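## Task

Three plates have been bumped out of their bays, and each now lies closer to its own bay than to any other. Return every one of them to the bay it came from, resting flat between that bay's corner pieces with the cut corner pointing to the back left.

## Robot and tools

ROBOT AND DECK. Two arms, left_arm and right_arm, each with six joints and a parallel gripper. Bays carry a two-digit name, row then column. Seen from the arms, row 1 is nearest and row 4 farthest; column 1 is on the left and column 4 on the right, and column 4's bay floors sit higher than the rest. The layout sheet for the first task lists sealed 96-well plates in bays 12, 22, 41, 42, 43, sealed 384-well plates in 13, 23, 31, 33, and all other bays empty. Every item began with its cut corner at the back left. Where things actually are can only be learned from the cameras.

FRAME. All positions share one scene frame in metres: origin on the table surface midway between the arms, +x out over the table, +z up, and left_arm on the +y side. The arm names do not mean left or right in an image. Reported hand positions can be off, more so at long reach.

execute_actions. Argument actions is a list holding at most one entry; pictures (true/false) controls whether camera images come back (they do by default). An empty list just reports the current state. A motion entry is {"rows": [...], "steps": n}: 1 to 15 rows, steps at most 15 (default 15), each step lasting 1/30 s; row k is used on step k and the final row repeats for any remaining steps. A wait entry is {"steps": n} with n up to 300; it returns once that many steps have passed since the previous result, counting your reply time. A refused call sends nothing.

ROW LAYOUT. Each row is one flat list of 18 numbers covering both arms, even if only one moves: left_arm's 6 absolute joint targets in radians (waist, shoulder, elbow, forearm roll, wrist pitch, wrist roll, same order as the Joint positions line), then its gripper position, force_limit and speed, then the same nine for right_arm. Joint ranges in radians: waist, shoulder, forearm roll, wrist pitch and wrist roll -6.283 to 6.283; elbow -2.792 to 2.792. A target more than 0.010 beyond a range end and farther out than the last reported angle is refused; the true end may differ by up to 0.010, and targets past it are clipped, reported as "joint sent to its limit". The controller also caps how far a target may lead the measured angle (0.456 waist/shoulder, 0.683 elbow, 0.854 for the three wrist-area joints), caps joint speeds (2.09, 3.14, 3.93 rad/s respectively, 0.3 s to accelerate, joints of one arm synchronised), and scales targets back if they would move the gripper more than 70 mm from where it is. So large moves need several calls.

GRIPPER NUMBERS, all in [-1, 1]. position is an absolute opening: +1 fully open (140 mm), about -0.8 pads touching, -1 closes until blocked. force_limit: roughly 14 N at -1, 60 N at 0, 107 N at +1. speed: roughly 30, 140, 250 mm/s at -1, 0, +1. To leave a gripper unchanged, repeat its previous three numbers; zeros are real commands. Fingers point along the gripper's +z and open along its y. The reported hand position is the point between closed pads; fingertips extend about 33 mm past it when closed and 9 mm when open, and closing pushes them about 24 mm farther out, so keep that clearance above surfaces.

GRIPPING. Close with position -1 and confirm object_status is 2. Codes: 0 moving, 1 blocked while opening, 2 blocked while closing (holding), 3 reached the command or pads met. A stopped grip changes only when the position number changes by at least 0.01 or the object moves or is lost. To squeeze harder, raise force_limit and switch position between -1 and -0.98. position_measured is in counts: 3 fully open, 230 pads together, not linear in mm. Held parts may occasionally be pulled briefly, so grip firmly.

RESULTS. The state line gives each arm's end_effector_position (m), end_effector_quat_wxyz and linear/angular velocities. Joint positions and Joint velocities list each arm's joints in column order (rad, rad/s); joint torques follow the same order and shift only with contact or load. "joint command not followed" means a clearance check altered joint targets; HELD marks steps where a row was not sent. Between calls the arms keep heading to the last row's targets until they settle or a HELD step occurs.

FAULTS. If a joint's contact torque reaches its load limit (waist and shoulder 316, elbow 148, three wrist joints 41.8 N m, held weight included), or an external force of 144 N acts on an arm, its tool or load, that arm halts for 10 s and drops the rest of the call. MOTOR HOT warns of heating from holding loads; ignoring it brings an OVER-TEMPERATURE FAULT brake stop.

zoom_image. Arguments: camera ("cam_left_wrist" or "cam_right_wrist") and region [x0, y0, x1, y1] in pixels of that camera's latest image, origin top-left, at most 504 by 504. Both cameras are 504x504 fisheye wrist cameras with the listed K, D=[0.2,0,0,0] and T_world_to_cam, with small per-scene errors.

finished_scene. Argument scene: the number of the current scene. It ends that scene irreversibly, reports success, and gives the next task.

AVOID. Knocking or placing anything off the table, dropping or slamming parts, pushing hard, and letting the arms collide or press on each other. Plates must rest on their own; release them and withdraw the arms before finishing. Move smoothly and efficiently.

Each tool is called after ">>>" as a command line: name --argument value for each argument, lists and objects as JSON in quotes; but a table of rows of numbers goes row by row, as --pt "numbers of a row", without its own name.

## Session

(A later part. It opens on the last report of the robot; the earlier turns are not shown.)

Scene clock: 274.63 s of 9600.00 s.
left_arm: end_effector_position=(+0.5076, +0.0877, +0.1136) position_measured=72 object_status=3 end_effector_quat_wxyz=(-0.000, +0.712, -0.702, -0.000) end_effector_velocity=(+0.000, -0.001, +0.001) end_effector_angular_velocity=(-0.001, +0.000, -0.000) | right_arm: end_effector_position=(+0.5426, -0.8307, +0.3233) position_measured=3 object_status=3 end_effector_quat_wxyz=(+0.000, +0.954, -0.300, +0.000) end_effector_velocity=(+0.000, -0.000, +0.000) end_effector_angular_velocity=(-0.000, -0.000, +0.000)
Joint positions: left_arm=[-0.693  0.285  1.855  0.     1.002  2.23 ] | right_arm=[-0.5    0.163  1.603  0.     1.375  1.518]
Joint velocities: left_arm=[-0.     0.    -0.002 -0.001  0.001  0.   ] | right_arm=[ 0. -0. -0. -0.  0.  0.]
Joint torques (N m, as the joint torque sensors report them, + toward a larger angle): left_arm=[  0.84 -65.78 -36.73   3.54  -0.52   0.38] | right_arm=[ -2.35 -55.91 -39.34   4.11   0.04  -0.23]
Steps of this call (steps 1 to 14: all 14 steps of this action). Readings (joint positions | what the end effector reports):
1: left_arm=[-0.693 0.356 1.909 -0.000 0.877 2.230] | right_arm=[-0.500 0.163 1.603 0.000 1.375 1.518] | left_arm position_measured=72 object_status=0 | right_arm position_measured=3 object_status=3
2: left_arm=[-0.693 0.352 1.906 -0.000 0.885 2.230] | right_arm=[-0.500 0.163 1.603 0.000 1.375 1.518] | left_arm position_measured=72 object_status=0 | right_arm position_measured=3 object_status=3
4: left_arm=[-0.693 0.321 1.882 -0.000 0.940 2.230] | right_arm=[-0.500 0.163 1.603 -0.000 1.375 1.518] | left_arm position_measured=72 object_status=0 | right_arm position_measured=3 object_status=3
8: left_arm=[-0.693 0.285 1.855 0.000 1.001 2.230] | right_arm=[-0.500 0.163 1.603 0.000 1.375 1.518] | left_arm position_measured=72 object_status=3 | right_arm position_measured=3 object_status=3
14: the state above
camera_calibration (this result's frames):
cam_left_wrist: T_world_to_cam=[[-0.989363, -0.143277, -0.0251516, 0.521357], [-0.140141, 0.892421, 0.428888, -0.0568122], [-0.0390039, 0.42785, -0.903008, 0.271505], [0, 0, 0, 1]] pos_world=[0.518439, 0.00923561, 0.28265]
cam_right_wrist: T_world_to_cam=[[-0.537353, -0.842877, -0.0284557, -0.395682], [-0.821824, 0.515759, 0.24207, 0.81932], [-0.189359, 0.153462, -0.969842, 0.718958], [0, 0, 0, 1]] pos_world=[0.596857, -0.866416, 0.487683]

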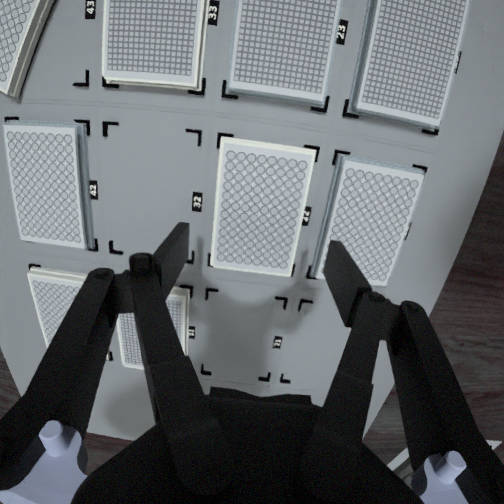

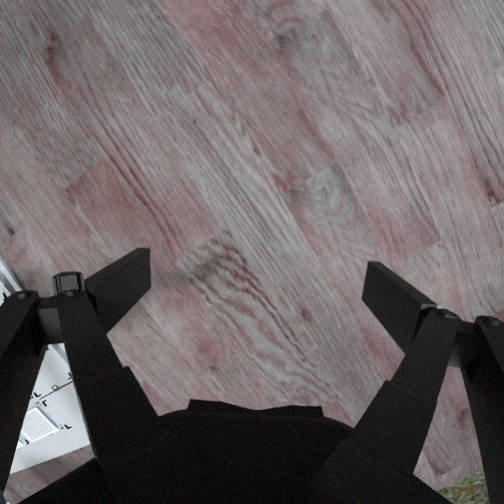

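>>> execute_actions --actions '[{"rows":[[-0.6029,0.50,1.3,0,1.34,2.336,0.45,0,-0.5,-0.5,0.163,1.603,0,1.375,1.518,1,0,0],[-0.6029,0.50,1.3,0,1.34,2.336,0.45,0,-0.5,-0.5,0.163,1.603,0,1.375,1.518,1,0,0],[-0.6029,0.50,1.3,0,1.34,2.336,0.45,0,-0.5,-0.5,0.163,1.603,0,1.375,1.518,1,0,0],[-0.6029,0.50,1.3,0,1.34,2.336,0.45,0,-0.5,-0.5,0.163,1.603,0,1.375,1.518,1,0,0],[-0.6029,0.50,1.3,0,1.34,2.336,0.45,0,-0.5,-0.5,0.163,1.603,0,1.375,1.518,1,0,0],[-0.6029,0.50,1.3,0,1.34,2.336,0.45,0,-0.5,-0.5,0.163,1.603,0,1.375,1.518,1,0,0],[-0.6029,0.50,1.3,0,1.34,2.336,0.45,0,-0.5,-0.5,0.163,1.603,0,1.375,1.518,1,0,0],[-0.6029,0.50,1.3,0,1.34,2.336,0.45,0,-0.5,-0.5,0.163,1.603,0,1.375,1.518,1,0,0],[-0.6029,0.6703,1.0911,0,1.3802,2.336,0.45,0,-0.5,-0.5,0.163,1.603,0,1.375,1.518,1,0,0]],"steps":15}]' --pictures false

>>> execute_actions --actions '[{"steps":12}]'

Scene clock: 293.73 s of 9600.00 s.
left_arm: end_effector_position=(+0.6658, -0.0253, +0.1886) position_measured=72 object_status=3 end_effector_quat_wxyz=(-0.000, +0.709, -0.706, +0.000) end_effector_velocity=(+0.382, -0.276, +0.071) end_effector_angular_velocity=(+0.004, +0.004, -0.021) | right_arm: end_effector_position=(+0.5426, -0.8307, +0.3233) position_measured=3 object_status=3 end_effector_quat_wxyz=(+0.000, +0.954, -0.300, +0.000) end_effector_velocity=(+0.000, +0.000, +0.000) end_effector_angular_velocity=(+0.001, -0.001, -0.001)
Joint positions: left_arm=[-0.629  0.512  1.371  0.     1.257  2.305] | right_arm=[-0.5    0.163  1.603  0.     1.375  1.518]
Joint velocities: left_arm=[ 0.116  0.696 -1.226 -0.     0.536  0.138] | right_arm=[-0.    -0.    -0.001  0.002  0.     0.   ]
Joint torques (N m, as the joint torque sensors report them, + toward a larger angle): left_arm=[ -1.04 -95.22 -39.42   3.99  -0.13   0.08] | right_arm=[ -2.6  -56.14 -39.45   4.11   0.09  -0.24]
Steps of this call (steps 1 to 15: the robot went on to your last target; steps 16 to 90: nothing new was sent; then 15.60 s passed at rest; steps 91 to 105: all 15 steps of this action). Readings (joint positions | what the end effector reports):
91: left_arm=[-0.693 0.285 1.855 -0.000 1.002 2.230] | right_arm=[-0.500 0.163 1.603 0.000 1.375 1.518] | left_arm position_measured=72 object_status=3 | right_arm position_measured=3 object_status=3
92: left_arm=[-0.692 0.288 1.848 -0.000 1.006 2.231] | right_arm=[-0.500 0.163 1.603 0.000 1.375 1.518] | left_arm position_measured=72 object_status=3 | right_arm position_measured=3 object_status=3
94: left_arm=[-0.684 0.306 1.801 -0.000 1.035 2.240] | right_arm=[-0.500 0.163 1.603 0.000 1.375 1.518] | left_arm position_measured=72 object_status=3 | right_arm position_measured=3 object_status=3
98: left_arm=[-0.659 0.365 1.648 -0.000 1.128 2.269] | right_arm=[-0.500 0.163 1.603 0.000 1.375 1.518] | left_arm position_measured=72 object_status=3 | right_arm position_measured=3 object_status=3
105: the state above

Scene clock: 294.13 s of 9600.00 s.
left_arm: end_effector_position=(+0.7492, -0.0802, +0.2000) position_measured=72 object_status=3 end_effector_quat_wxyz=(+0.000, +0.707, -0.707, -0.000) end_effector_velocity=(+0.001, -0.001, +0.001) end_effector_angular_velocity=(-0.002, -0.002, +0.000) | right_arm: end_effector_position=(+0.5426, -0.8307, +0.3233) position_measured=3 object_status=3 end_effector_quat_wxyz=(+0.000, +0.954, -0.300, +0.000) end_effector_velocity=(+0.000, -0.000, +0.001) end_effector_angular_velocity=(-0.000, -0.000, -0.000)
Joint positions: left_arm=[-0.603  0.67   1.091 -0.     1.38   2.336] | right_arm=[-0.5    0.163  1.603  0.     1.375  1.518]
Joint velocities: left_arm=[ 0.     0.    -0.003  0.     0.    -0.   ] | right_arm=[ 0.    -0.    -0.001  0.     0.     0.   ]
Joint torques (N m, as the joint torque sensors report them, + toward a larger angle): left_arm=[   0.59 -110.72  -42.36    4.13   -0.42    0.13] | right_arm=[ -2.28 -55.12 -39.5    4.18   0.04  -0.3 ]
Steps of this call (steps 1 to 12: the robot went on to your last target). Readings (joint positions | what the end effector reports):
1: left_arm=[-0.625 0.536 1.329 0.000 1.276 2.309] | right_arm=[-0.500 0.163 1.603 0.000 1.375 1.518] | left_arm position_measured=72 object_status=3 | right_arm position_measured=3 object_status=3
2: left_arm=[-0.621 0.560 1.287 0.000 1.295 2.314] | right_arm=[-0.500 0.163 1.603 0.000 1.375 1.518] | left_arm position_measured=72 object_status=3 | right_arm position_measured=3 object_status=3
4: left_arm=[-0.613 0.609 1.200 0.000 1.333 2.324] | right_arm=[-0.500 0.163 1.603 0.000 1.375 1.518] | left_arm position_measured=72 object_status=3 | right_arm position_measured=3 object_status=3
8: left_arm=[-0.603 0.669 1.094 0.000 1.379 2.336] | right_arm=[-0.500 0.163 1.603 0.000 1.375 1.518] | left_arm position_measured=72 object_status=3 | right_arm position_measured=3 object_status=3
12: the state above
camera_calibration (this result's frames):
cam_left_wrist: T_world_to_cam=[[-0.991514, -0.127543, -0.0251597, 0.741337], [-0.125955, 0.894582, 0.428787, 0.0794063], [-0.0321815, 0.428317, -0.903055, 0.425656], [0, 0, 0, 1]] pos_world=[0.758746, -0.158799, 0.368994]
cam_right_wrist: T_world_to_cam=[[-0.537353, -0.842877, -0.0284557, -0.395682], [-0.821824, 0.515759, 0.24207, 0.81932], [-0.189359, 0.153462, -0.969842, 0.718958], [0, 0, 0, 1]] pos_world=[0.596857, -0.866416, 0.487683]

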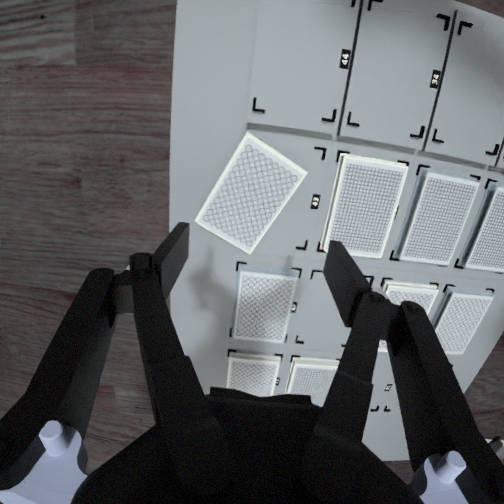

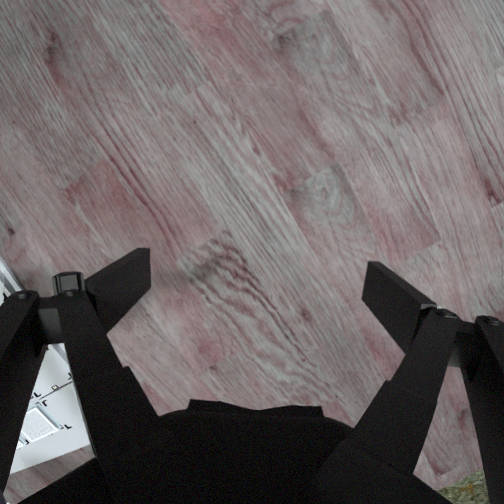

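>>> zoom_image --camera "cam_left_wrist" --region '[180,110,340,270]'

Region (180, 110, 340, 270) of cam_left_wrist's 504x504 image, scaled by 3.150, with more detail than that image has.

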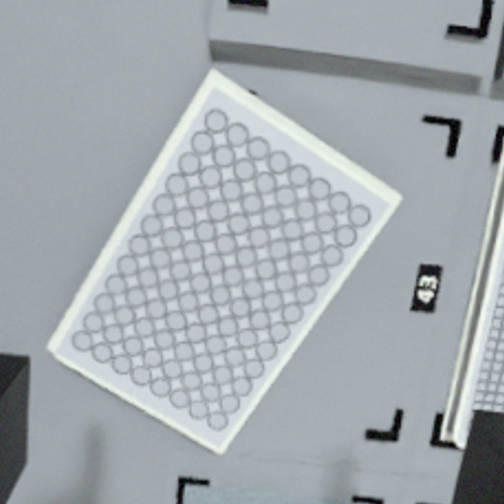

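>>> execute_actions --actions '[{"rows":[[-0.5879,0.7254,1.1808,0,1.2354,2.7912,0.45,0,-0.5,-0.5,0.163,1.603,0,1.375,1.518,1,0,0]],"steps":15}]'

Scene clock: 307.60 s of 9600.00 s.
left_arm: end_effector_position=(+0.7626, -0.0738, +0.0999) position_measured=72 object_status=3 end_effector_quat_wxyz=(-0.000, -0.535, +0.845, +0.000) end_effector_velocity=(+0.000, +0.000, +0.000) end_effector_angular_velocity=(-0.000, -0.001, -0.003) | right_arm: end_effector_position=(+0.5426, -0.8307, +0.3233) position_measured=3 object_status=3 end_effector_quat_wxyz=(+0.000, +0.954, -0.300, +0.000) end_effector_velocity=(-0.001, -0.000, -0.001) end_effector_angular_velocity=(-0.002, +0.003, +0.000)
Joint positions: left_arm=[-0.588  0.725  1.181 -0.     1.235  2.791] | right_arm=[-0.5    0.163  1.603  0.     1.375  1.518]
Joint velocities: left_arm=[ 0.    -0.001  0.001  0.    -0.001  0.004] | right_arm=[ 0.    -0.     0.001 -0.003 -0.     0.001]
Joint torques (N m, as the joint torque sensors report them, + toward a larger angle): left_arm=[   0.15 -119.27  -44.35    4.57   -0.36    0.22] | right_arm=[ -1.88 -56.4  -38.99   4.1    0.08  -0.21]
Steps of this call (steps 1 to 30: the robot went on to your last target; steps 31 to 90: nothing new was sent; then 9.97 s passed at rest; steps 91 to 105: all 15 steps of this action). Readings (joint positions | what the end effector reports):
91: left_arm=[-0.603 0.670 1.091 -0.000 1.380 2.337] | right_arm=[-0.500 0.163 1.603 0.000 1.375 1.518] | left_arm position_measured=72 object_status=3 | right_arm position_measured=3 object_status=3
92: left_arm=[-0.603 0.671 1.092 0.000 1.378 2.345] | right_arm=[-0.500 0.163 1.603 0.000 1.375 1.518] | left_arm position_measured=72 object_status=3 | right_arm position_measured=3 object_status=3
94: left_arm=[-0.601 0.678 1.104 0.000 1.358 2.405] | right_arm=[-0.500 0.163 1.603 0.000 1.375 1.518] | left_arm position_measured=72 object_status=3 | right_arm position_measured=3 object_status=3
98: left_arm=[-0.592 0.709 1.154 0.000 1.280 2.652] | right_arm=[-0.500 0.163 1.603 0.000 1.375 1.518] | left_arm position_measured=72 object_status=3 | right_arm position_measured=3 object_status=3
105: the state above
camera_calibration (this result's frames):
cam_left_wrist: T_world_to_cam=[[-0.951398, 0.306932, -0.025189, 0.754411], [0.267066, 0.863017, 0.428809, -0.18377], [0.153354, 0.401241, -0.903044, 0.189493], [0, 0, 0, 1]] pos_world=[0.737764, -0.148989, 0.268926]
cam_right_wrist: T_world_to_cam=[[-0.537353, -0.842877, -0.0284557, -0.395682], [-0.821824, 0.515759, 0.242069, 0.81932], [-0.189359, 0.153462, -0.969842, 0.718957], [0, 0, 0, 1]] pos_world=[0.596857, -0.866416, 0.487683]

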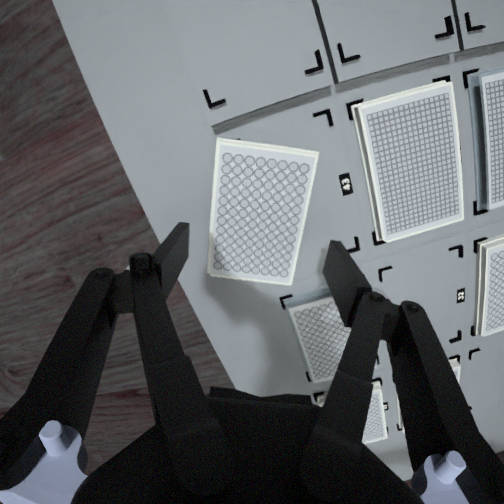

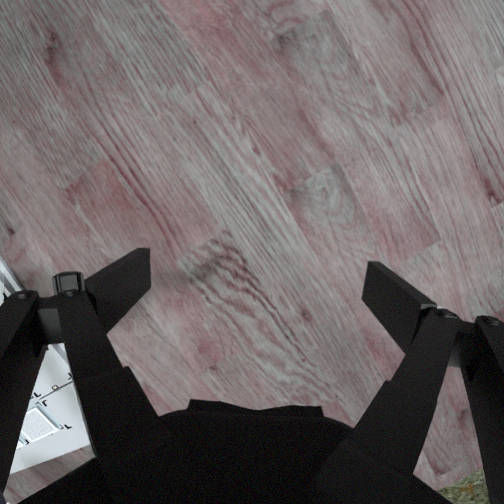

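>>> execute_actions --actions '[{"rows":[[-0.5879,0.7596,1.2229,0,1.1591,2.7912,0.45,0,-0.5,-0.5,0.163,1.603,0,1.375,1.518,1,0,0]],"steps":13}]' --pictures false

>>> execute_actions --actions '[{"rows":[[-0.5879,0.7596,1.2229,0,1.1591,2.7912,-1,0,-0.5,-0.5,0.163,1.603,0,1.375,1.518,1,0,0]],"steps":15}]'

Scene clock: 316.13 s of 9600.00 s.
left_arm: end_effector_position=(+0.7627, -0.0738, +0.0459) position_measured=72 object_status=3 end_effector_quat_wxyz=(+0.000, -0.535, +0.845, -0.000) end_effector_velocity=(-0.000, +0.000, +0.000) end_effector_angular_velocity=(-0.001, -0.000, +0.001) | right_arm: end_effector_position=(+0.5426, -0.8307, +0.3233) position_measured=3 object_status=3 end_effector_quat_wxyz=(+0.000, +0.954, -0.300, +0.000) end_effector_velocity=(-0.000, -0.000, -0.000) end_effector_angular_velocity=(-0.001, +0.000, +0.001)
Joint positions: left_arm=[-0.588  0.76   1.223  0.     1.159  2.791] | right_arm=[-0.5    0.163  1.603  0.     1.375  1.518]
Joint velocities: left_arm=[-0.    -0.001  0.001 -0.    -0.    -0.001] | right_arm=[ 0.    -0.     0.001 -0.001 -0.001  0.   ]
Joint torques (N m, as the joint torque sensors report them, + toward a larger angle): left_arm=[  -2.24 -114.07  -39.38    3.57   -0.3     0.09] | right_arm=[ -2.41 -56.22 -39.25   4.13   0.05  -0.32]
Steps of this call (steps 1 to 15: the robot went on to your last target; steps 16 to 90: nothing new was sent; then 5.10 s passed at rest; steps 91 to 103: all 13 steps of this action). Readings (joint positions | what the end effector reports):
91: left_arm=[-0.588 0.725 1.181 -0.000 1.235 2.791] | right_arm=[-0.500 0.163 1.603 0.000 1.375 1.518] | left_arm position_measured=72 object_status=3 | right_arm position_measured=3 object_status=3
92: left_arm=[-0.588 0.728 1.185 0.000 1.226 2.791] | right_arm=[-0.500 0.163 1.603 0.000 1.375 1.518] | left_arm position_measured=72 object_status=3 | right_arm position_measured=3 object_status=3
94: left_arm=[-0.588 0.750 1.212 -0.000 1.179 2.791] | right_arm=[-0.500 0.163 1.603 0.000 1.375 1.518] | left_arm position_measured=72 object_status=3 | right_arm position_measured=3 object_status=3
98: left_arm=[-0.588 0.760 1.223 0.000 1.159 2.791] | right_arm=[-0.500 0.163 1.603 0.000 1.375 1.518] | left_arm position_measured=72 object_status=3 | right_arm position_measured=3 object_status=3
103: the state above

Scene clock: 316.63 s of 9600.00 s.
left_arm: end_effector_position=(+0.7626, -0.0738, +0.0460) position_measured=110 object_status=2 end_effector_quat_wxyz=(+0.000, -0.535, +0.845, -0.000) end_effector_velocity=(+0.000, +0.000, -0.000) end_effector_angular_velocity=(-0.000, -0.000, +0.000) | right_arm: end_effector_position=(+0.5426, -0.8307, +0.3233) position_measured=3 object_status=3 end_effector_quat_wxyz=(+0.000, +0.954, -0.300, +0.000) end_effector_velocity=(-0.000, -0.000, +0.000) end_effector_angular_velocity=(-0.000, -0.000, -0.001)
Joint positions: left_arm=[-0.588  0.759  1.223 -0.     1.159  2.791] | right_arm=[-0.5    0.163  1.603  0.     1.375  1.518]
Joint velocities: left_arm=[ 0. -0.  0. -0. -0.  0.] | right_arm=[-0.001 -0.    -0.     0.    -0.     0.   ]
Joint torques (N m, as the joint torque sensors report them, + toward a larger angle): left_arm=[  -0.79 -101.51  -33.8     4.13   -1.52   -0.04] | right_arm=[ -2.44 -55.17 -39.08   4.12  -0.03  -0.43]
Steps of this call (steps 1 to 15: all 15 steps of this action). Readings (joint positions | what the end effector reports):
1: left_arm=[-0.588 0.760 1.223 0.000 1.159 2.791] | right_arm=[-0.500 0.163 1.603 0.000 1.375 1.518] | left_arm position_measured=72 object_status=0 | right_arm position_measured=3 object_status=3
2: left_arm=[-0.588 0.760 1.223 0.000 1.159 2.791] | right_arm=[-0.500 0.163 1.603 0.000 1.375 1.518] | left_arm position_measured=75 object_status=0 | right_arm position_measured=3 object_status=3
4: left_arm=[-0.588 0.760 1.223 0.000 1.159 2.791] | right_arm=[-0.500 0.163 1.603 0.000 1.375 1.518] | left_arm position_measured=84 object_status=0 | right_arm position_measured=3 object_status=3
8: left_arm=[-0.588 0.760 1.223 0.000 1.159 2.791] | right_arm=[-0.500 0.163 1.603 0.000 1.375 1.518] | left_arm position_measured=102 object_status=0 | right_arm position_measured=3 object_status=3
15: the state above
camera_calibration (this result's frames):
cam_left_wrist: T_world_to_cam=[[-0.951337, 0.307109, -0.0253358, 0.75307], [0.26718, 0.863017, 0.428738, -0.160731], [0.153535, 0.401106, -0.903073, 0.140654], [0, 0, 0, 1]] pos_world=[0.737773, -0.148978, 0.215012]
cam_right_wrist: T_world_to_cam=[[-0.537353, -0.842877, -0.0284557, -0.395682], [-0.821824, 0.515759, 0.24207, 0.81932], [-0.189359, 0.153462, -0.969842, 0.718958], [0, 0, 0, 1]] pos_world=[0.596857, -0.866416, 0.487683]

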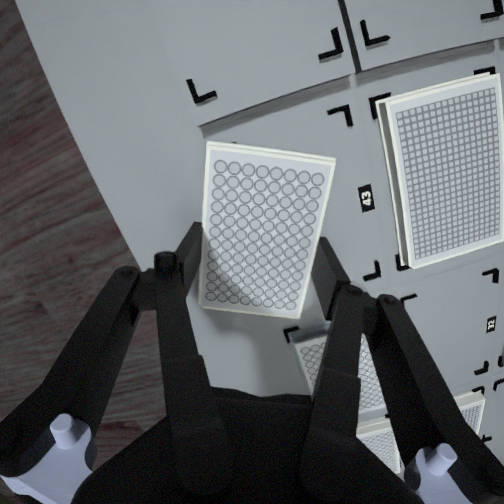

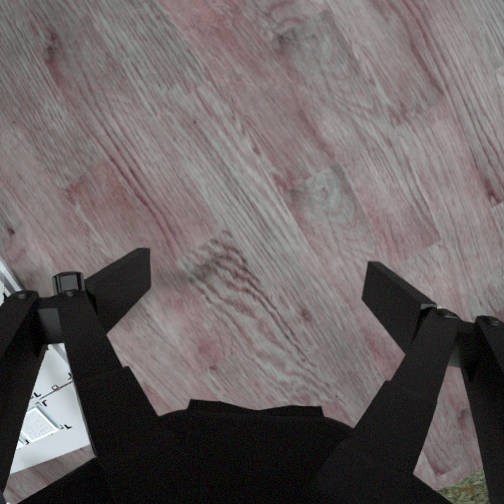

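>>> execute_actions --actions '[{"rows":[[-0.5879,0.7312,1.1893,0,1.2211,2.7912,-1,0,-0.5,-0.5,0.163,1.603,0,1.375,1.518,1,0,0]],"steps":10}]' --pictures false

>>> execute_actions --actions '[{"rows":[[-0.6166,0.6976,1.2721,0,1.1719,2.3077,-1,0,-0.5,-0.5,0.163,1.603,0,1.375,1.518,1,0,0]],"steps":15}]'

>>> zoom_image --camera "cam_left_wrist" --region '[150,40,450,340]'

Scene clock: 327.27 s of 9600.00 s.
left_arm: end_effector_position=(+0.7624, -0.0737, +0.0898) position_measured=111 object_status=2 end_effector_quat_wxyz=(-0.000, -0.535, +0.845, +0.000) end_effector_velocity=(+0.001, -0.001, +0.002) end_effector_angular_velocity=(-0.002, -0.001, +0.000) | right_arm: end_effector_position=(+0.5426, -0.8307, +0.3233) position_measured=3 object_status=3 end_effector_quat_wxyz=(+0.000, +0.954, -0.300, +0.000) end_effector_velocity=(+0.000, -0.000, +0.000) end_effector_angular_velocity=(-0.001, -0.000, -0.001)
Joint positions: left_arm=[-0.588  0.731  1.19  -0.     1.221  2.791] | right_arm=[-0.5    0.163  1.603  0.     1.375  1.518]
Joint velocities: left_arm=[ 0.     0.    -0.004 -0.     0.001  0.   ] | right_arm=[-0.     0.    -0.001 -0.    -0.     0.001]
Joint torques (N m, as the joint torque sensors report them, + toward a larger angle): left_arm=[  -0.17 -113.    -41.37    3.74   -0.36    0.28] | right_arm=[ -1.09 -55.45 -38.74   4.18  -0.01  -0.32]
Steps of this call (steps 1 to 15: the robot went on to your last target; steps 16 to 90: nothing new was sent; then 7.30 s passed at rest; steps 91 to 100: all 10 steps of this action). Readings (joint positions | what the end effector reports):
91: left_arm=[-0.588 0.760 1.223 -0.000 1.160 2.791] | right_arm=[-0.500 0.163 1.603 0.000 1.375 1.518] | left_arm position_measured=110 object_status=2 | right_arm position_measured=3 object_status=3
92: left_arm=[-0.588 0.757 1.219 -0.000 1.168 2.791] | right_arm=[-0.500 0.163 1.603 0.000 1.375 1.518] | left_arm position_measured=110 object_status=2 | right_arm position_measured=3 object_status=3
94: left_arm=[-0.588 0.737 1.195 0.000 1.209 2.791] | right_arm=[-0.500 0.163 1.603 0.000 1.375 1.518] | left_arm position_measured=111 object_status=2 | right_arm position_measured=3 object_status=3
98: left_arm=[-0.588 0.731 1.190 -0.000 1.221 2.791] | right_arm=[-0.500 0.163 1.603 0.000 1.375 1.518] | left_arm position_measured=111 object_status=2 | right_arm position_measured=3 object_status=3
100: the state above

Scene clock: 327.77 s of 9600.00 s.
left_arm: end_effector_position=(+0.7263, -0.0743, +0.0780) position_measured=111 object_status=2 end_effector_quat_wxyz=(-0.000, +0.712, -0.702, +0.000) end_effector_velocity=(+0.000, +0.000, -0.000) end_effector_angular_velocity=(+0.000, -0.000, +0.003) | right_arm: end_effector_position=(+0.5426, -0.8307, +0.3233) position_measured=3 object_status=3 end_effector_quat_wxyz=(+0.000, +0.954, -0.300, +0.000) end_effector_velocity=(+0.000, +0.000, -0.000) end_effector_angular_velocity=(+0.001, -0.000, -0.000)
Joint positions: left_arm=[-0.617  0.698  1.272  0.     1.172  2.308] | right_arm=[-0.5    0.163  1.603  0.     1.375  1.518]
Joint velocities: left_arm=[-0.    -0.     0.     0.001 -0.    -0.003] | right_arm=[-0.     0.     0.     0.001  0.    -0.   ]
Joint torques (N m, as the joint torque sensors report them, + toward a larger angle): left_arm=[   2.14 -107.29  -40.54    4.21   -0.82    0.69] | right_arm=[ -2.37 -55.33 -39.19   4.07   0.09  -0.35]
Steps of this call (steps 1 to 15: all 15 steps of this action). Readings (joint positions | what the end effector reports):
1: left_arm=[-0.588 0.731 1.190 -0.000 1.221 2.791] | right_arm=[-0.500 0.163 1.603 0.000 1.375 1.518] | left_arm position_measured=111 object_status=2 | right_arm position_measured=3 object_status=3
2: left_arm=[-0.588 0.731 1.192 -0.000 1.219 2.783] | right_arm=[-0.500 0.163 1.603 0.000 1.375 1.518] | left_arm position_measured=111 object_status=2 | right_arm position_measured=3 object_status=3
4: left_arm=[-0.592 0.727 1.204 -0.000 1.210 2.723] | right_arm=[-0.500 0.163 1.603 0.000 1.375 1.518] | left_arm position_measured=111 object_status=2 | right_arm position_measured=3 object_status=3
8: left_arm=[-0.608 0.708 1.250 -0.000 1.183 2.457] | right_arm=[-0.500 0.163 1.603 0.000 1.375 1.518] | left_arm position_measured=111 object_status=2 | right_arm position_measured=3 object_status=3
15: the state above
camera_calibration (this result's frames):
cam_left_wrist: T_world_to_cam=[[-0.989571, -0.141818, -0.025229, 0.713849], [-0.138862, 0.89266, 0.428808, 0.13273], [-0.0382917, 0.427839, -0.903043, 0.31664], [0, 0, 0, 1]] pos_world=[0.73696, -0.152717, 0.247034]
cam_right_wrist: T_world_to_cam=[[-0.537353, -0.842877, -0.0284555, -0.395682], [-0.821824, 0.515759, 0.24207, 0.81932], [-0.189359, 0.153462, -0.969842, 0.718958], [0, 0, 0, 1]] pos_world=[0.596857, -0.866416, 0.487683]

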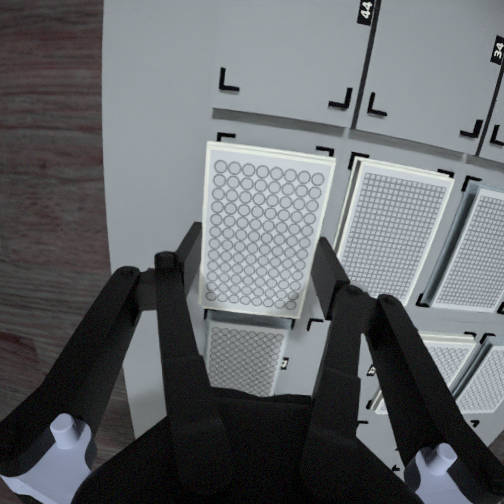

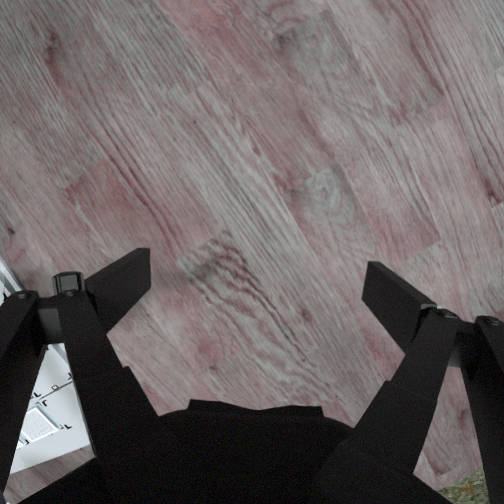

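Region (150, 40, 450, 340) of cam_left_wrist's 504x504 image, scaled by 1.680, with more detail than that image has.

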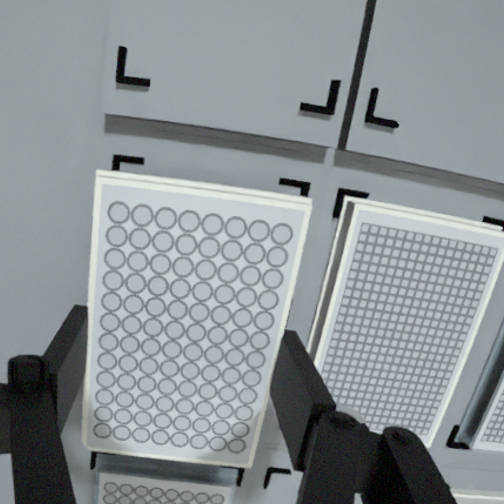

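>>> execute_actions --actions '[{"rows":[[-0.6202,0.7067,1.2911,0,1.1438,2.2991,-1,0,-0.5,-0.5,0.163,1.603,0,1.375,1.518,1,0,0]],"steps":12}]'

>>> zoom_image --camera "cam_left_wrist" --region '[170,90,410,330]'

Scene clock: 342.13 s of 9600.00 s.
left_arm: end_effector_position=(+0.7225, -0.0752, +0.0600) position_measured=111 object_status=2 end_effector_quat_wxyz=(+0.000, +0.714, -0.700, +0.000) end_effector_velocity=(+0.001, -0.001, +0.001) end_effector_angular_velocity=(-0.001, -0.001, -0.001) | right_arm: end_effector_position=(+0.5426, -0.8307, +0.3233) position_measured=3 object_status=3 end_effector_quat_wxyz=(+0.000, +0.954, -0.300, +0.000) end_effector_velocity=(+0.000, +0.000, +0.000) end_effector_angular_velocity=(+0.000, -0.000, +0.001)
Joint positions: left_arm=[-0.62   0.707  1.291 -0.     1.144  2.299] | right_arm=[-0.5    0.163  1.603  0.     1.375  1.518]
Joint velocities: left_arm=[-0.    -0.    -0.001  0.    -0.     0.001] | right_arm=[ 0.001  0.    -0.     0.     0.    -0.   ]
Joint torques (N m, as the joint torque sensors report them, + toward a larger angle): left_arm=[  -0.96 -107.97  -39.58    3.07   -0.7    -0.06] | right_arm=[ -2.57 -56.52 -39.1    4.07   0.08  -0.38]
Steps of this call (steps 1 to 15: the robot went on to your last target; steps 16 to 90: nothing new was sent; then 10.97 s passed at rest; steps 91 to 102: all 12 steps of this action). Readings (joint positions | what the end effector reports):
91: left_arm=[-0.617 0.698 1.272 -0.000 1.171 2.308] | right_arm=[-0.500 0.163 1.603 0.000 1.375 1.518] | left_arm position_measured=111 object_status=2 | right_arm position_measured=3 object_status=3
92: left_arm=[-0.618 0.699 1.277 -0.000 1.163 2.305] | right_arm=[-0.500 0.163 1.603 0.000 1.375 1.518] | left_arm position_measured=111 object_status=2 | right_arm position_measured=3 object_status=3
94: left_arm=[-0.620 0.706 1.291 -0.000 1.146 2.300] | right_arm=[-0.500 0.163 1.603 0.000 1.375 1.518] | left_arm position_measured=111 object_status=2 | right_arm position_measured=3 object_status=3
98: left_arm=[-0.620 0.707 1.291 -0.000 1.144 2.299] | right_arm=[-0.500 0.163 1.603 0.000 1.375 1.518] | left_arm position_measured=111 object_status=2 | right_arm position_measured=3 object_status=3
102: the state above
camera_calibration (this result's frames):
cam_left_wrist: T_world_to_cam=[[-0.988823, -0.146945, -0.0252066, 0.70865], [-0.143478, 0.891938, 0.42879, 0.144043], [-0.0405258, 0.427614, -0.903053, 0.302198], [0, 0, 0, 1]] pos_world=[0.733643, -0.153569, 0.228999]
cam_right_wrist: T_world_to_cam=[[-0.537353, -0.842877, -0.0284558, -0.395682], [-0.821824, 0.515759, 0.24207, 0.81932], [-0.189359, 0.153462, -0.969842, 0.718958], [0, 0, 0, 1]] pos_world=[0.596857, -0.866416, 0.487683]

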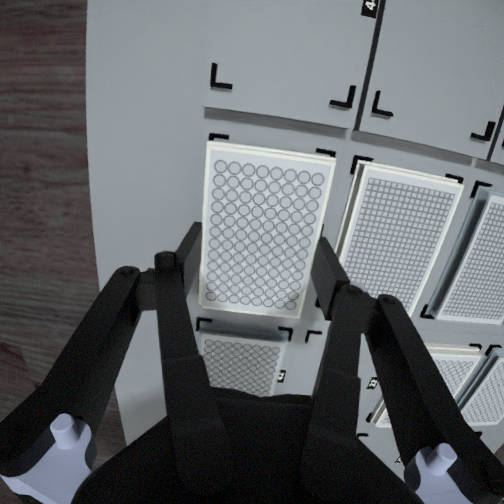

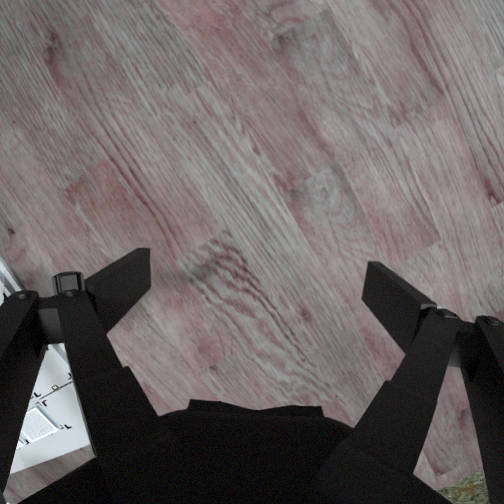

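Region (170, 90, 410, 330) of cam_left_wrist's 504x504 image, scaled by 2.100, with more detail than that image has.

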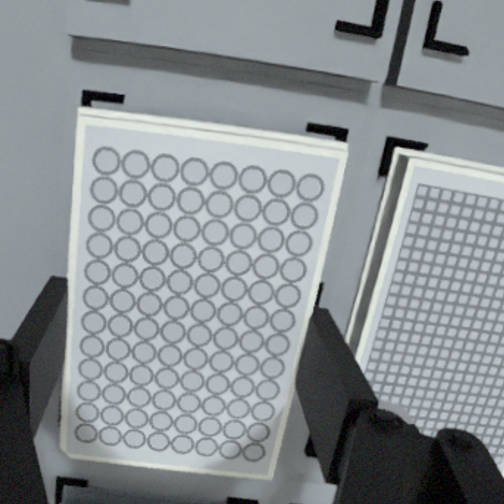

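>>> execute_actions --actions '[{"rows":[[-0.6207,0.7122,1.2989,0,1.1305,2.2986,-1,0,-0.5,-0.5,0.163,1.603,0,1.375,1.518,1,0,0]],"steps":10}]'

>>> zoom_image --camera "cam_left_wrist" --region '[170,90,410,330]'

Scene clock: 347.20 s of 9600.00 s.
left_arm: end_effector_position=(+0.7219, -0.0751, +0.0511) position_measured=111 object_status=2 end_effector_quat_wxyz=(-0.000, +0.714, -0.700, +0.000) end_effector_velocity=(-0.001, +0.001, -0.002) end_effector_angular_velocity=(+0.003, +0.003, +0.001) | right_arm: end_effector_position=(+0.5426, -0.8307, +0.3233) position_measured=3 object_status=3 end_effector_quat_wxyz=(+0.000, +0.954, -0.300, +0.000) end_effector_velocity=(-0.000, -0.000, -0.000) end_effector_angular_velocity=(-0.001, +0.001, +0.001)
Joint positions: left_arm=[-0.621  0.712  1.299  0.     1.131  2.299] | right_arm=[-0.5    0.163  1.603  0.     1.375  1.518]
Joint velocities: left_arm=[-0.     0.002  0.002 -0.     0.001 -0.001] | right_arm=[ 0.     0.     0.001 -0.001 -0.    -0.   ]
Joint torques (N m, as the joint torque sensors report them, + toward a larger angle): left_arm=[  -2.44 -110.46  -39.05    3.57   -0.34    0.26] | right_arm=[ -1.9  -55.32 -39.47   4.1    0.26  -0.31]
Steps of this call (steps 1 to 15: the robot went on to your last target; steps 16 to 90: nothing new was sent; then 1.73 s passed at rest; steps 91 to 100: all 10 steps of this action). Readings (joint positions | what the end effector reports):
91: left_arm=[-0.620 0.707 1.291 0.000 1.143 2.299] | right_arm=[-0.500 0.163 1.603 0.000 1.375 1.518] | left_arm position_measured=111 object_status=2 | right_arm position_measured=3 object_status=3
92: left_arm=[-0.620 0.708 1.294 0.000 1.138 2.299] | right_arm=[-0.500 0.163 1.603 0.000 1.375 1.518] | left_arm position_measured=111 object_status=2 | right_arm position_measured=3 object_status=3
94: left_arm=[-0.621 0.712 1.299 0.000 1.131 2.299] | right_arm=[-0.500 0.163 1.603 0.000 1.375 1.518] | left_arm position_measured=111 object_status=2 | right_arm position_measured=3 object_status=3
98: left_arm=[-0.621 0.712 1.299 0.000 1.131 2.299] | right_arm=[-0.500 0.163 1.603 0.000 1.375 1.518] | left_arm position_measured=111 object_status=2 | right_arm position_measured=3 object_status=3
100: the state above
camera_calibration (this result's frames):
cam_left_wrist: T_world_to_cam=[[-0.988818, -0.146974, -0.0252658, 0.707774], [-0.143532, 0.891955, 0.428735, 0.147696], [-0.0404772, 0.427568, -0.903077, 0.294078], [0, 0, 0, 1]] pos_world=[0.732962, -0.153452, 0.220135]
cam_right_wrist: T_world_to_cam=[[-0.537353, -0.842877, -0.0284557, -0.395682], [-0.821824, 0.515759, 0.24207, 0.81932], [-0.189359, 0.153462, -0.969842, 0.718958], [0, 0, 0, 1]] pos_world=[0.596857, -0.866416, 0.487683]

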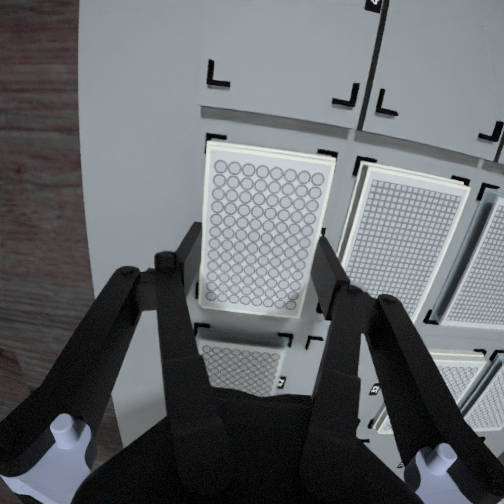

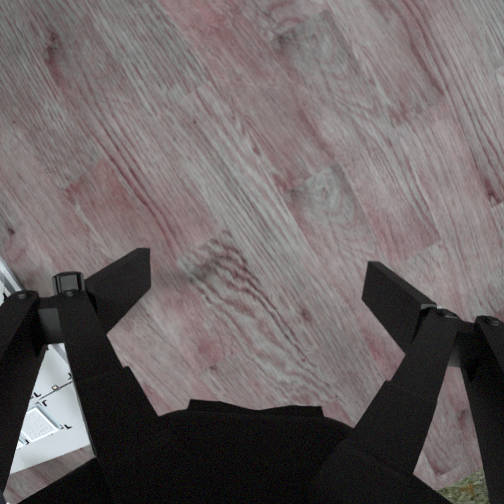

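Region (170, 90, 410, 330) of cam_left_wrist's 504x504 image, scaled by 2.100, with more detail than that image has.

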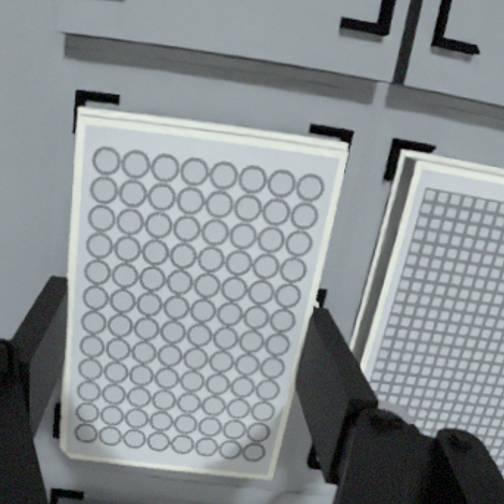

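>>> execute_actions --actions '[{"rows":[[-0.6207,0.7158,1.3023,0,1.1235,2.2986,-1,0,-0.5,-0.5,0.163,1.603,0,1.375,1.518,1,0,0]],"steps":10}]' --pictures false

>>> execute_actions --actions '[{"rows":[[-0.6207,0.7158,1.3023,0,1.1235,2.2986,0.45,0,-0.5,-0.5,0.163,1.603,0,1.375,1.518,1,0,0]],"steps":10}]' --pictures false

>>> execute_actions --actions '[{"rows":[[-0.6207,0.665,1.245,0,1.2316,2.2986,0.45,0,-0.5,-0.5,0.163,1.603,0,1.375,1.518,1,0,0]],"steps":14}]'

>>> zoom_image --camera "cam_left_wrist" --region '[170,90,410,330]'

Scene clock: 357.77 s of 9600.00 s.
left_arm: end_effector_position=(+0.7218, -0.0751, +0.0460) position_measured=111 object_status=2 end_effector_quat_wxyz=(+0.000, +0.714, -0.700, -0.000) end_effector_velocity=(-0.000, +0.000, +0.000) end_effector_angular_velocity=(-0.000, +0.000, -0.000) | right_arm: end_effector_position=(+0.5426, -0.8307, +0.3233) position_measured=3 object_status=3 end_effector_quat_wxyz=(+0.000, +0.954, -0.300, +0.000) end_effector_velocity=(+0.000, -0.000, +0.000) end_effector_angular_velocity=(-0.000, -0.001, -0.001)
Joint positions: left_arm=[-0.621  0.716  1.302 -0.     1.124  2.299] | right_arm=[-0.5    0.163  1.603  0.     1.375  1.518]
Joint velocities: left_arm=[-0.    -0.001  0.    -0.     0.     0.   ] | right_arm=[ 0.     0.    -0.     0.    -0.001  0.001]
Joint torques (N m, as the joint torque sensors report them, + toward a larger angle): left_arm=[  -1.27 -112.02  -39.95    3.9    -0.78   -0.04] | right_arm=[ -2.56 -56.09 -39.41   4.23   0.05  -0.22]
Steps of this call (steps 1 to 15: the robot went on to your last target; steps 16 to 90: nothing new was sent; then 7.23 s passed at rest; steps 91 to 100: all 10 steps of this action). Readings (joint positions | what the end effector reports):
91: left_arm=[-0.621 0.712 1.299 -0.000 1.130 2.299] | right_arm=[-0.500 0.163 1.603 0.000 1.375 1.518] | left_arm position_measured=111 object_status=2 | right_arm position_measured=3 object_status=3
92: left_arm=[-0.621 0.714 1.300 -0.000 1.127 2.299] | right_arm=[-0.500 0.163 1.603 0.000 1.375 1.518] | left_arm position_measured=111 object_status=2 | right_arm position_measured=3 object_status=3
94: left_arm=[-0.621 0.716 1.302 -0.000 1.124 2.299] | right_arm=[-0.500 0.163 1.603 0.000 1.375 1.518] | left_arm position_measured=111 object_status=2 | right_arm position_measured=3 object_status=3
98: left_arm=[-0.621 0.716 1.302 -0.000 1.124 2.299] | right_arm=[-0.500 0.163 1.603 0.000 1.375 1.518] | left_arm position_measured=111 object_status=2 | right_arm position_measured=3 object_status=3
100: the state above

Scene clock: 358.10 s of 9600.00 s.
left_arm: end_effector_position=(+0.7218, -0.0751, +0.0460) position_measured=73 object_status=0 end_effector_quat_wxyz=(-0.000, +0.714, -0.700, -0.000) end_effector_velocity=(+0.000, -0.000, +0.001) end_effector_angular_velocity=(-0.000, -0.001, -0.000) | right_arm: end_effector_position=(+0.5426, -0.8307, +0.3233) position_measured=3 object_status=3 end_effector_quat_wxyz=(+0.000, +0.954, -0.300, +0.000) end_effector_velocity=(+0.000, -0.000, -0.000) end_effector_angular_velocity=(-0.002, +0.000, +0.001)
Joint positions: left_arm=[-0.621  0.716  1.302  0.     1.124  2.299] | right_arm=[-0.5    0.163  1.603  0.     1.375  1.518]
Joint velocities: left_arm=[-0.    -0.001 -0.001  0.001  0.001 -0.   ] | right_arm=[ 0.    -0.     0.    -0.002 -0.001 -0.   ]
Joint torques (N m, as the joint torque sensors report them, + toward a larger angle): left_arm=[  -0.08 -109.76  -38.84    4.2    -0.54   -0.31] | right_arm=[ -2.3  -56.31 -39.42   3.98   0.07  -0.33]
Steps of this call (steps 1 to 10: all 10 steps of this action). Readings (joint positions | what the end effector reports):
1: left_arm=[-0.621 0.716 1.302 -0.000 1.124 2.299] | right_arm=[-0.500 0.163 1.603 0.000 1.375 1.518] | left_arm position_measured=111 object_status=0 | right_arm position_measured=3 object_status=3
2: left_arm=[-0.621 0.716 1.302 -0.000 1.124 2.299] | right_arm=[-0.500 0.163 1.603 0.000 1.375 1.518] | left_arm position_measured=111 object_status=0 | right_arm position_measured=3 object_status=3
4: left_arm=[-0.621 0.716 1.302 -0.000 1.124 2.299] | right_arm=[-0.500 0.163 1.603 0.000 1.375 1.518] | left_arm position_measured=99 object_status=0 | right_arm position_measured=3 object_status=3
8: left_arm=[-0.621 0.716 1.302 0.000 1.124 2.299] | right_arm=[-0.500 0.163 1.603 -0.000 1.375 1.518] | left_arm position_measured=81 object_status=0 | right_arm position_measured=3 object_status=3
10: the state above

Scene clock: 358.57 s of 9600.00 s.
left_arm: end_effector_position=(+0.7210, -0.0743, +0.1218) position_measured=72 object_status=3 end_effector_quat_wxyz=(+0.000, +0.714, -0.700, -0.000) end_effector_velocity=(+0.000, -0.000, +0.001) end_effector_angular_velocity=(-0.001, -0.001, -0.001) | right_arm: end_effector_position=(+0.5426, -0.8307, +0.3233) position_measured=3 object_status=3 end_effector_quat_wxyz=(+0.000, +0.954, -0.300, +0.000) end_effector_velocity=(-0.000, +0.000, -0.000) end_effector_angular_velocity=(+0.000, +0.001, -0.000)
Joint positions: left_arm=[-0.621  0.665  1.245 -0.     1.232  2.299] | right_arm=[-0.5    0.163  1.603  0.     1.375  1.518]
Joint velocities: left_arm=[-0.    -0.001 -0.001  0.    -0.     0.001] | right_arm=[ 0.  0.  0. -0.  0.  0.]
Joint torques (N m, as the joint torque sensors report them, + toward a larger angle): left_arm=[  -2.11 -106.03  -40.72    4.04   -0.6     0.04] | right_arm=[ -1.95 -55.68 -39.38   4.13   0.02  -0.28]
Steps of this call (steps 1 to 14: all 14 steps of this action). Readings (joint positions | what the end effector reports):
1: left_arm=[-0.621 0.716 1.302 0.000 1.124 2.299] | right_arm=[-0.500 0.163 1.603 0.000 1.375 1.518] | left_arm position_measured=72 object_status=0 | right_arm position_measured=3 object_status=3
2: left_arm=[-0.621 0.713 1.298 0.000 1.132 2.299] | right_arm=[-0.500 0.163 1.603 0.000 1.375 1.518] | left_arm position_measured=72 object_status=0 | right_arm position_measured=3 object_status=3
4: left_arm=[-0.621 0.687 1.269 0.000 1.187 2.299] | right_arm=[-0.500 0.163 1.603 0.000 1.375 1.518] | left_arm position_measured=72 object_status=0 | right_arm position_measured=3 object_status=3
8: left_arm=[-0.621 0.665 1.245 -0.000 1.231 2.299] | right_arm=[-0.500 0.163 1.603 0.000 1.375 1.518] | left_arm position_measured=72 object_status=3 | right_arm position_measured=3 object_status=3
14: the state above
camera_calibration (this result's frames):
cam_left_wrist: T_world_to_cam=[[-0.988821, -0.146986, -0.0250658, 0.708807], [-0.143455, 0.891945, 0.428783, 0.116463], [-0.0406678, 0.427585, -0.90306, 0.357706], [0, 0, 0, 1]] pos_world=[0.732137, -0.152643, 0.290859]
cam_right_wrist: T_world_to_cam=[[-0.537353, -0.842877, -0.0284556, -0.395682], [-0.821824, 0.515759, 0.24207, 0.81932], [-0.189359, 0.153462, -0.969841, 0.718958], [0, 0, 0, 1]] pos_world=[0.596857, -0.866416, 0.487683]

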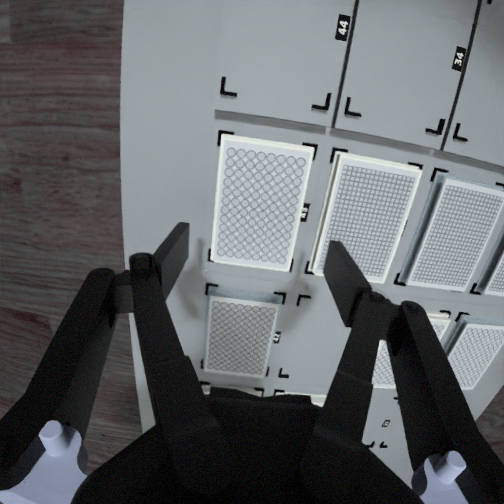

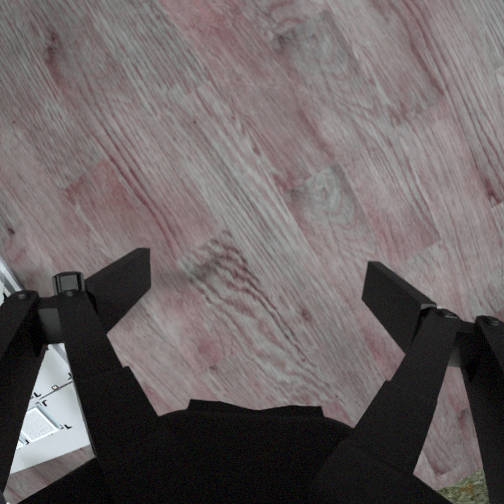

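Region (170, 90, 410, 330) of cam_left_wrist's 504x504 image, scaled by 2.100, with more detail than that image has.

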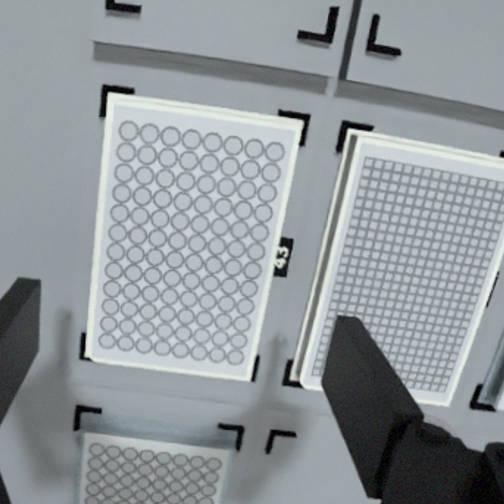

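Seated, and the gripper is clear.

>>> finished_scene --scene 1

The scene is finished: the task was done.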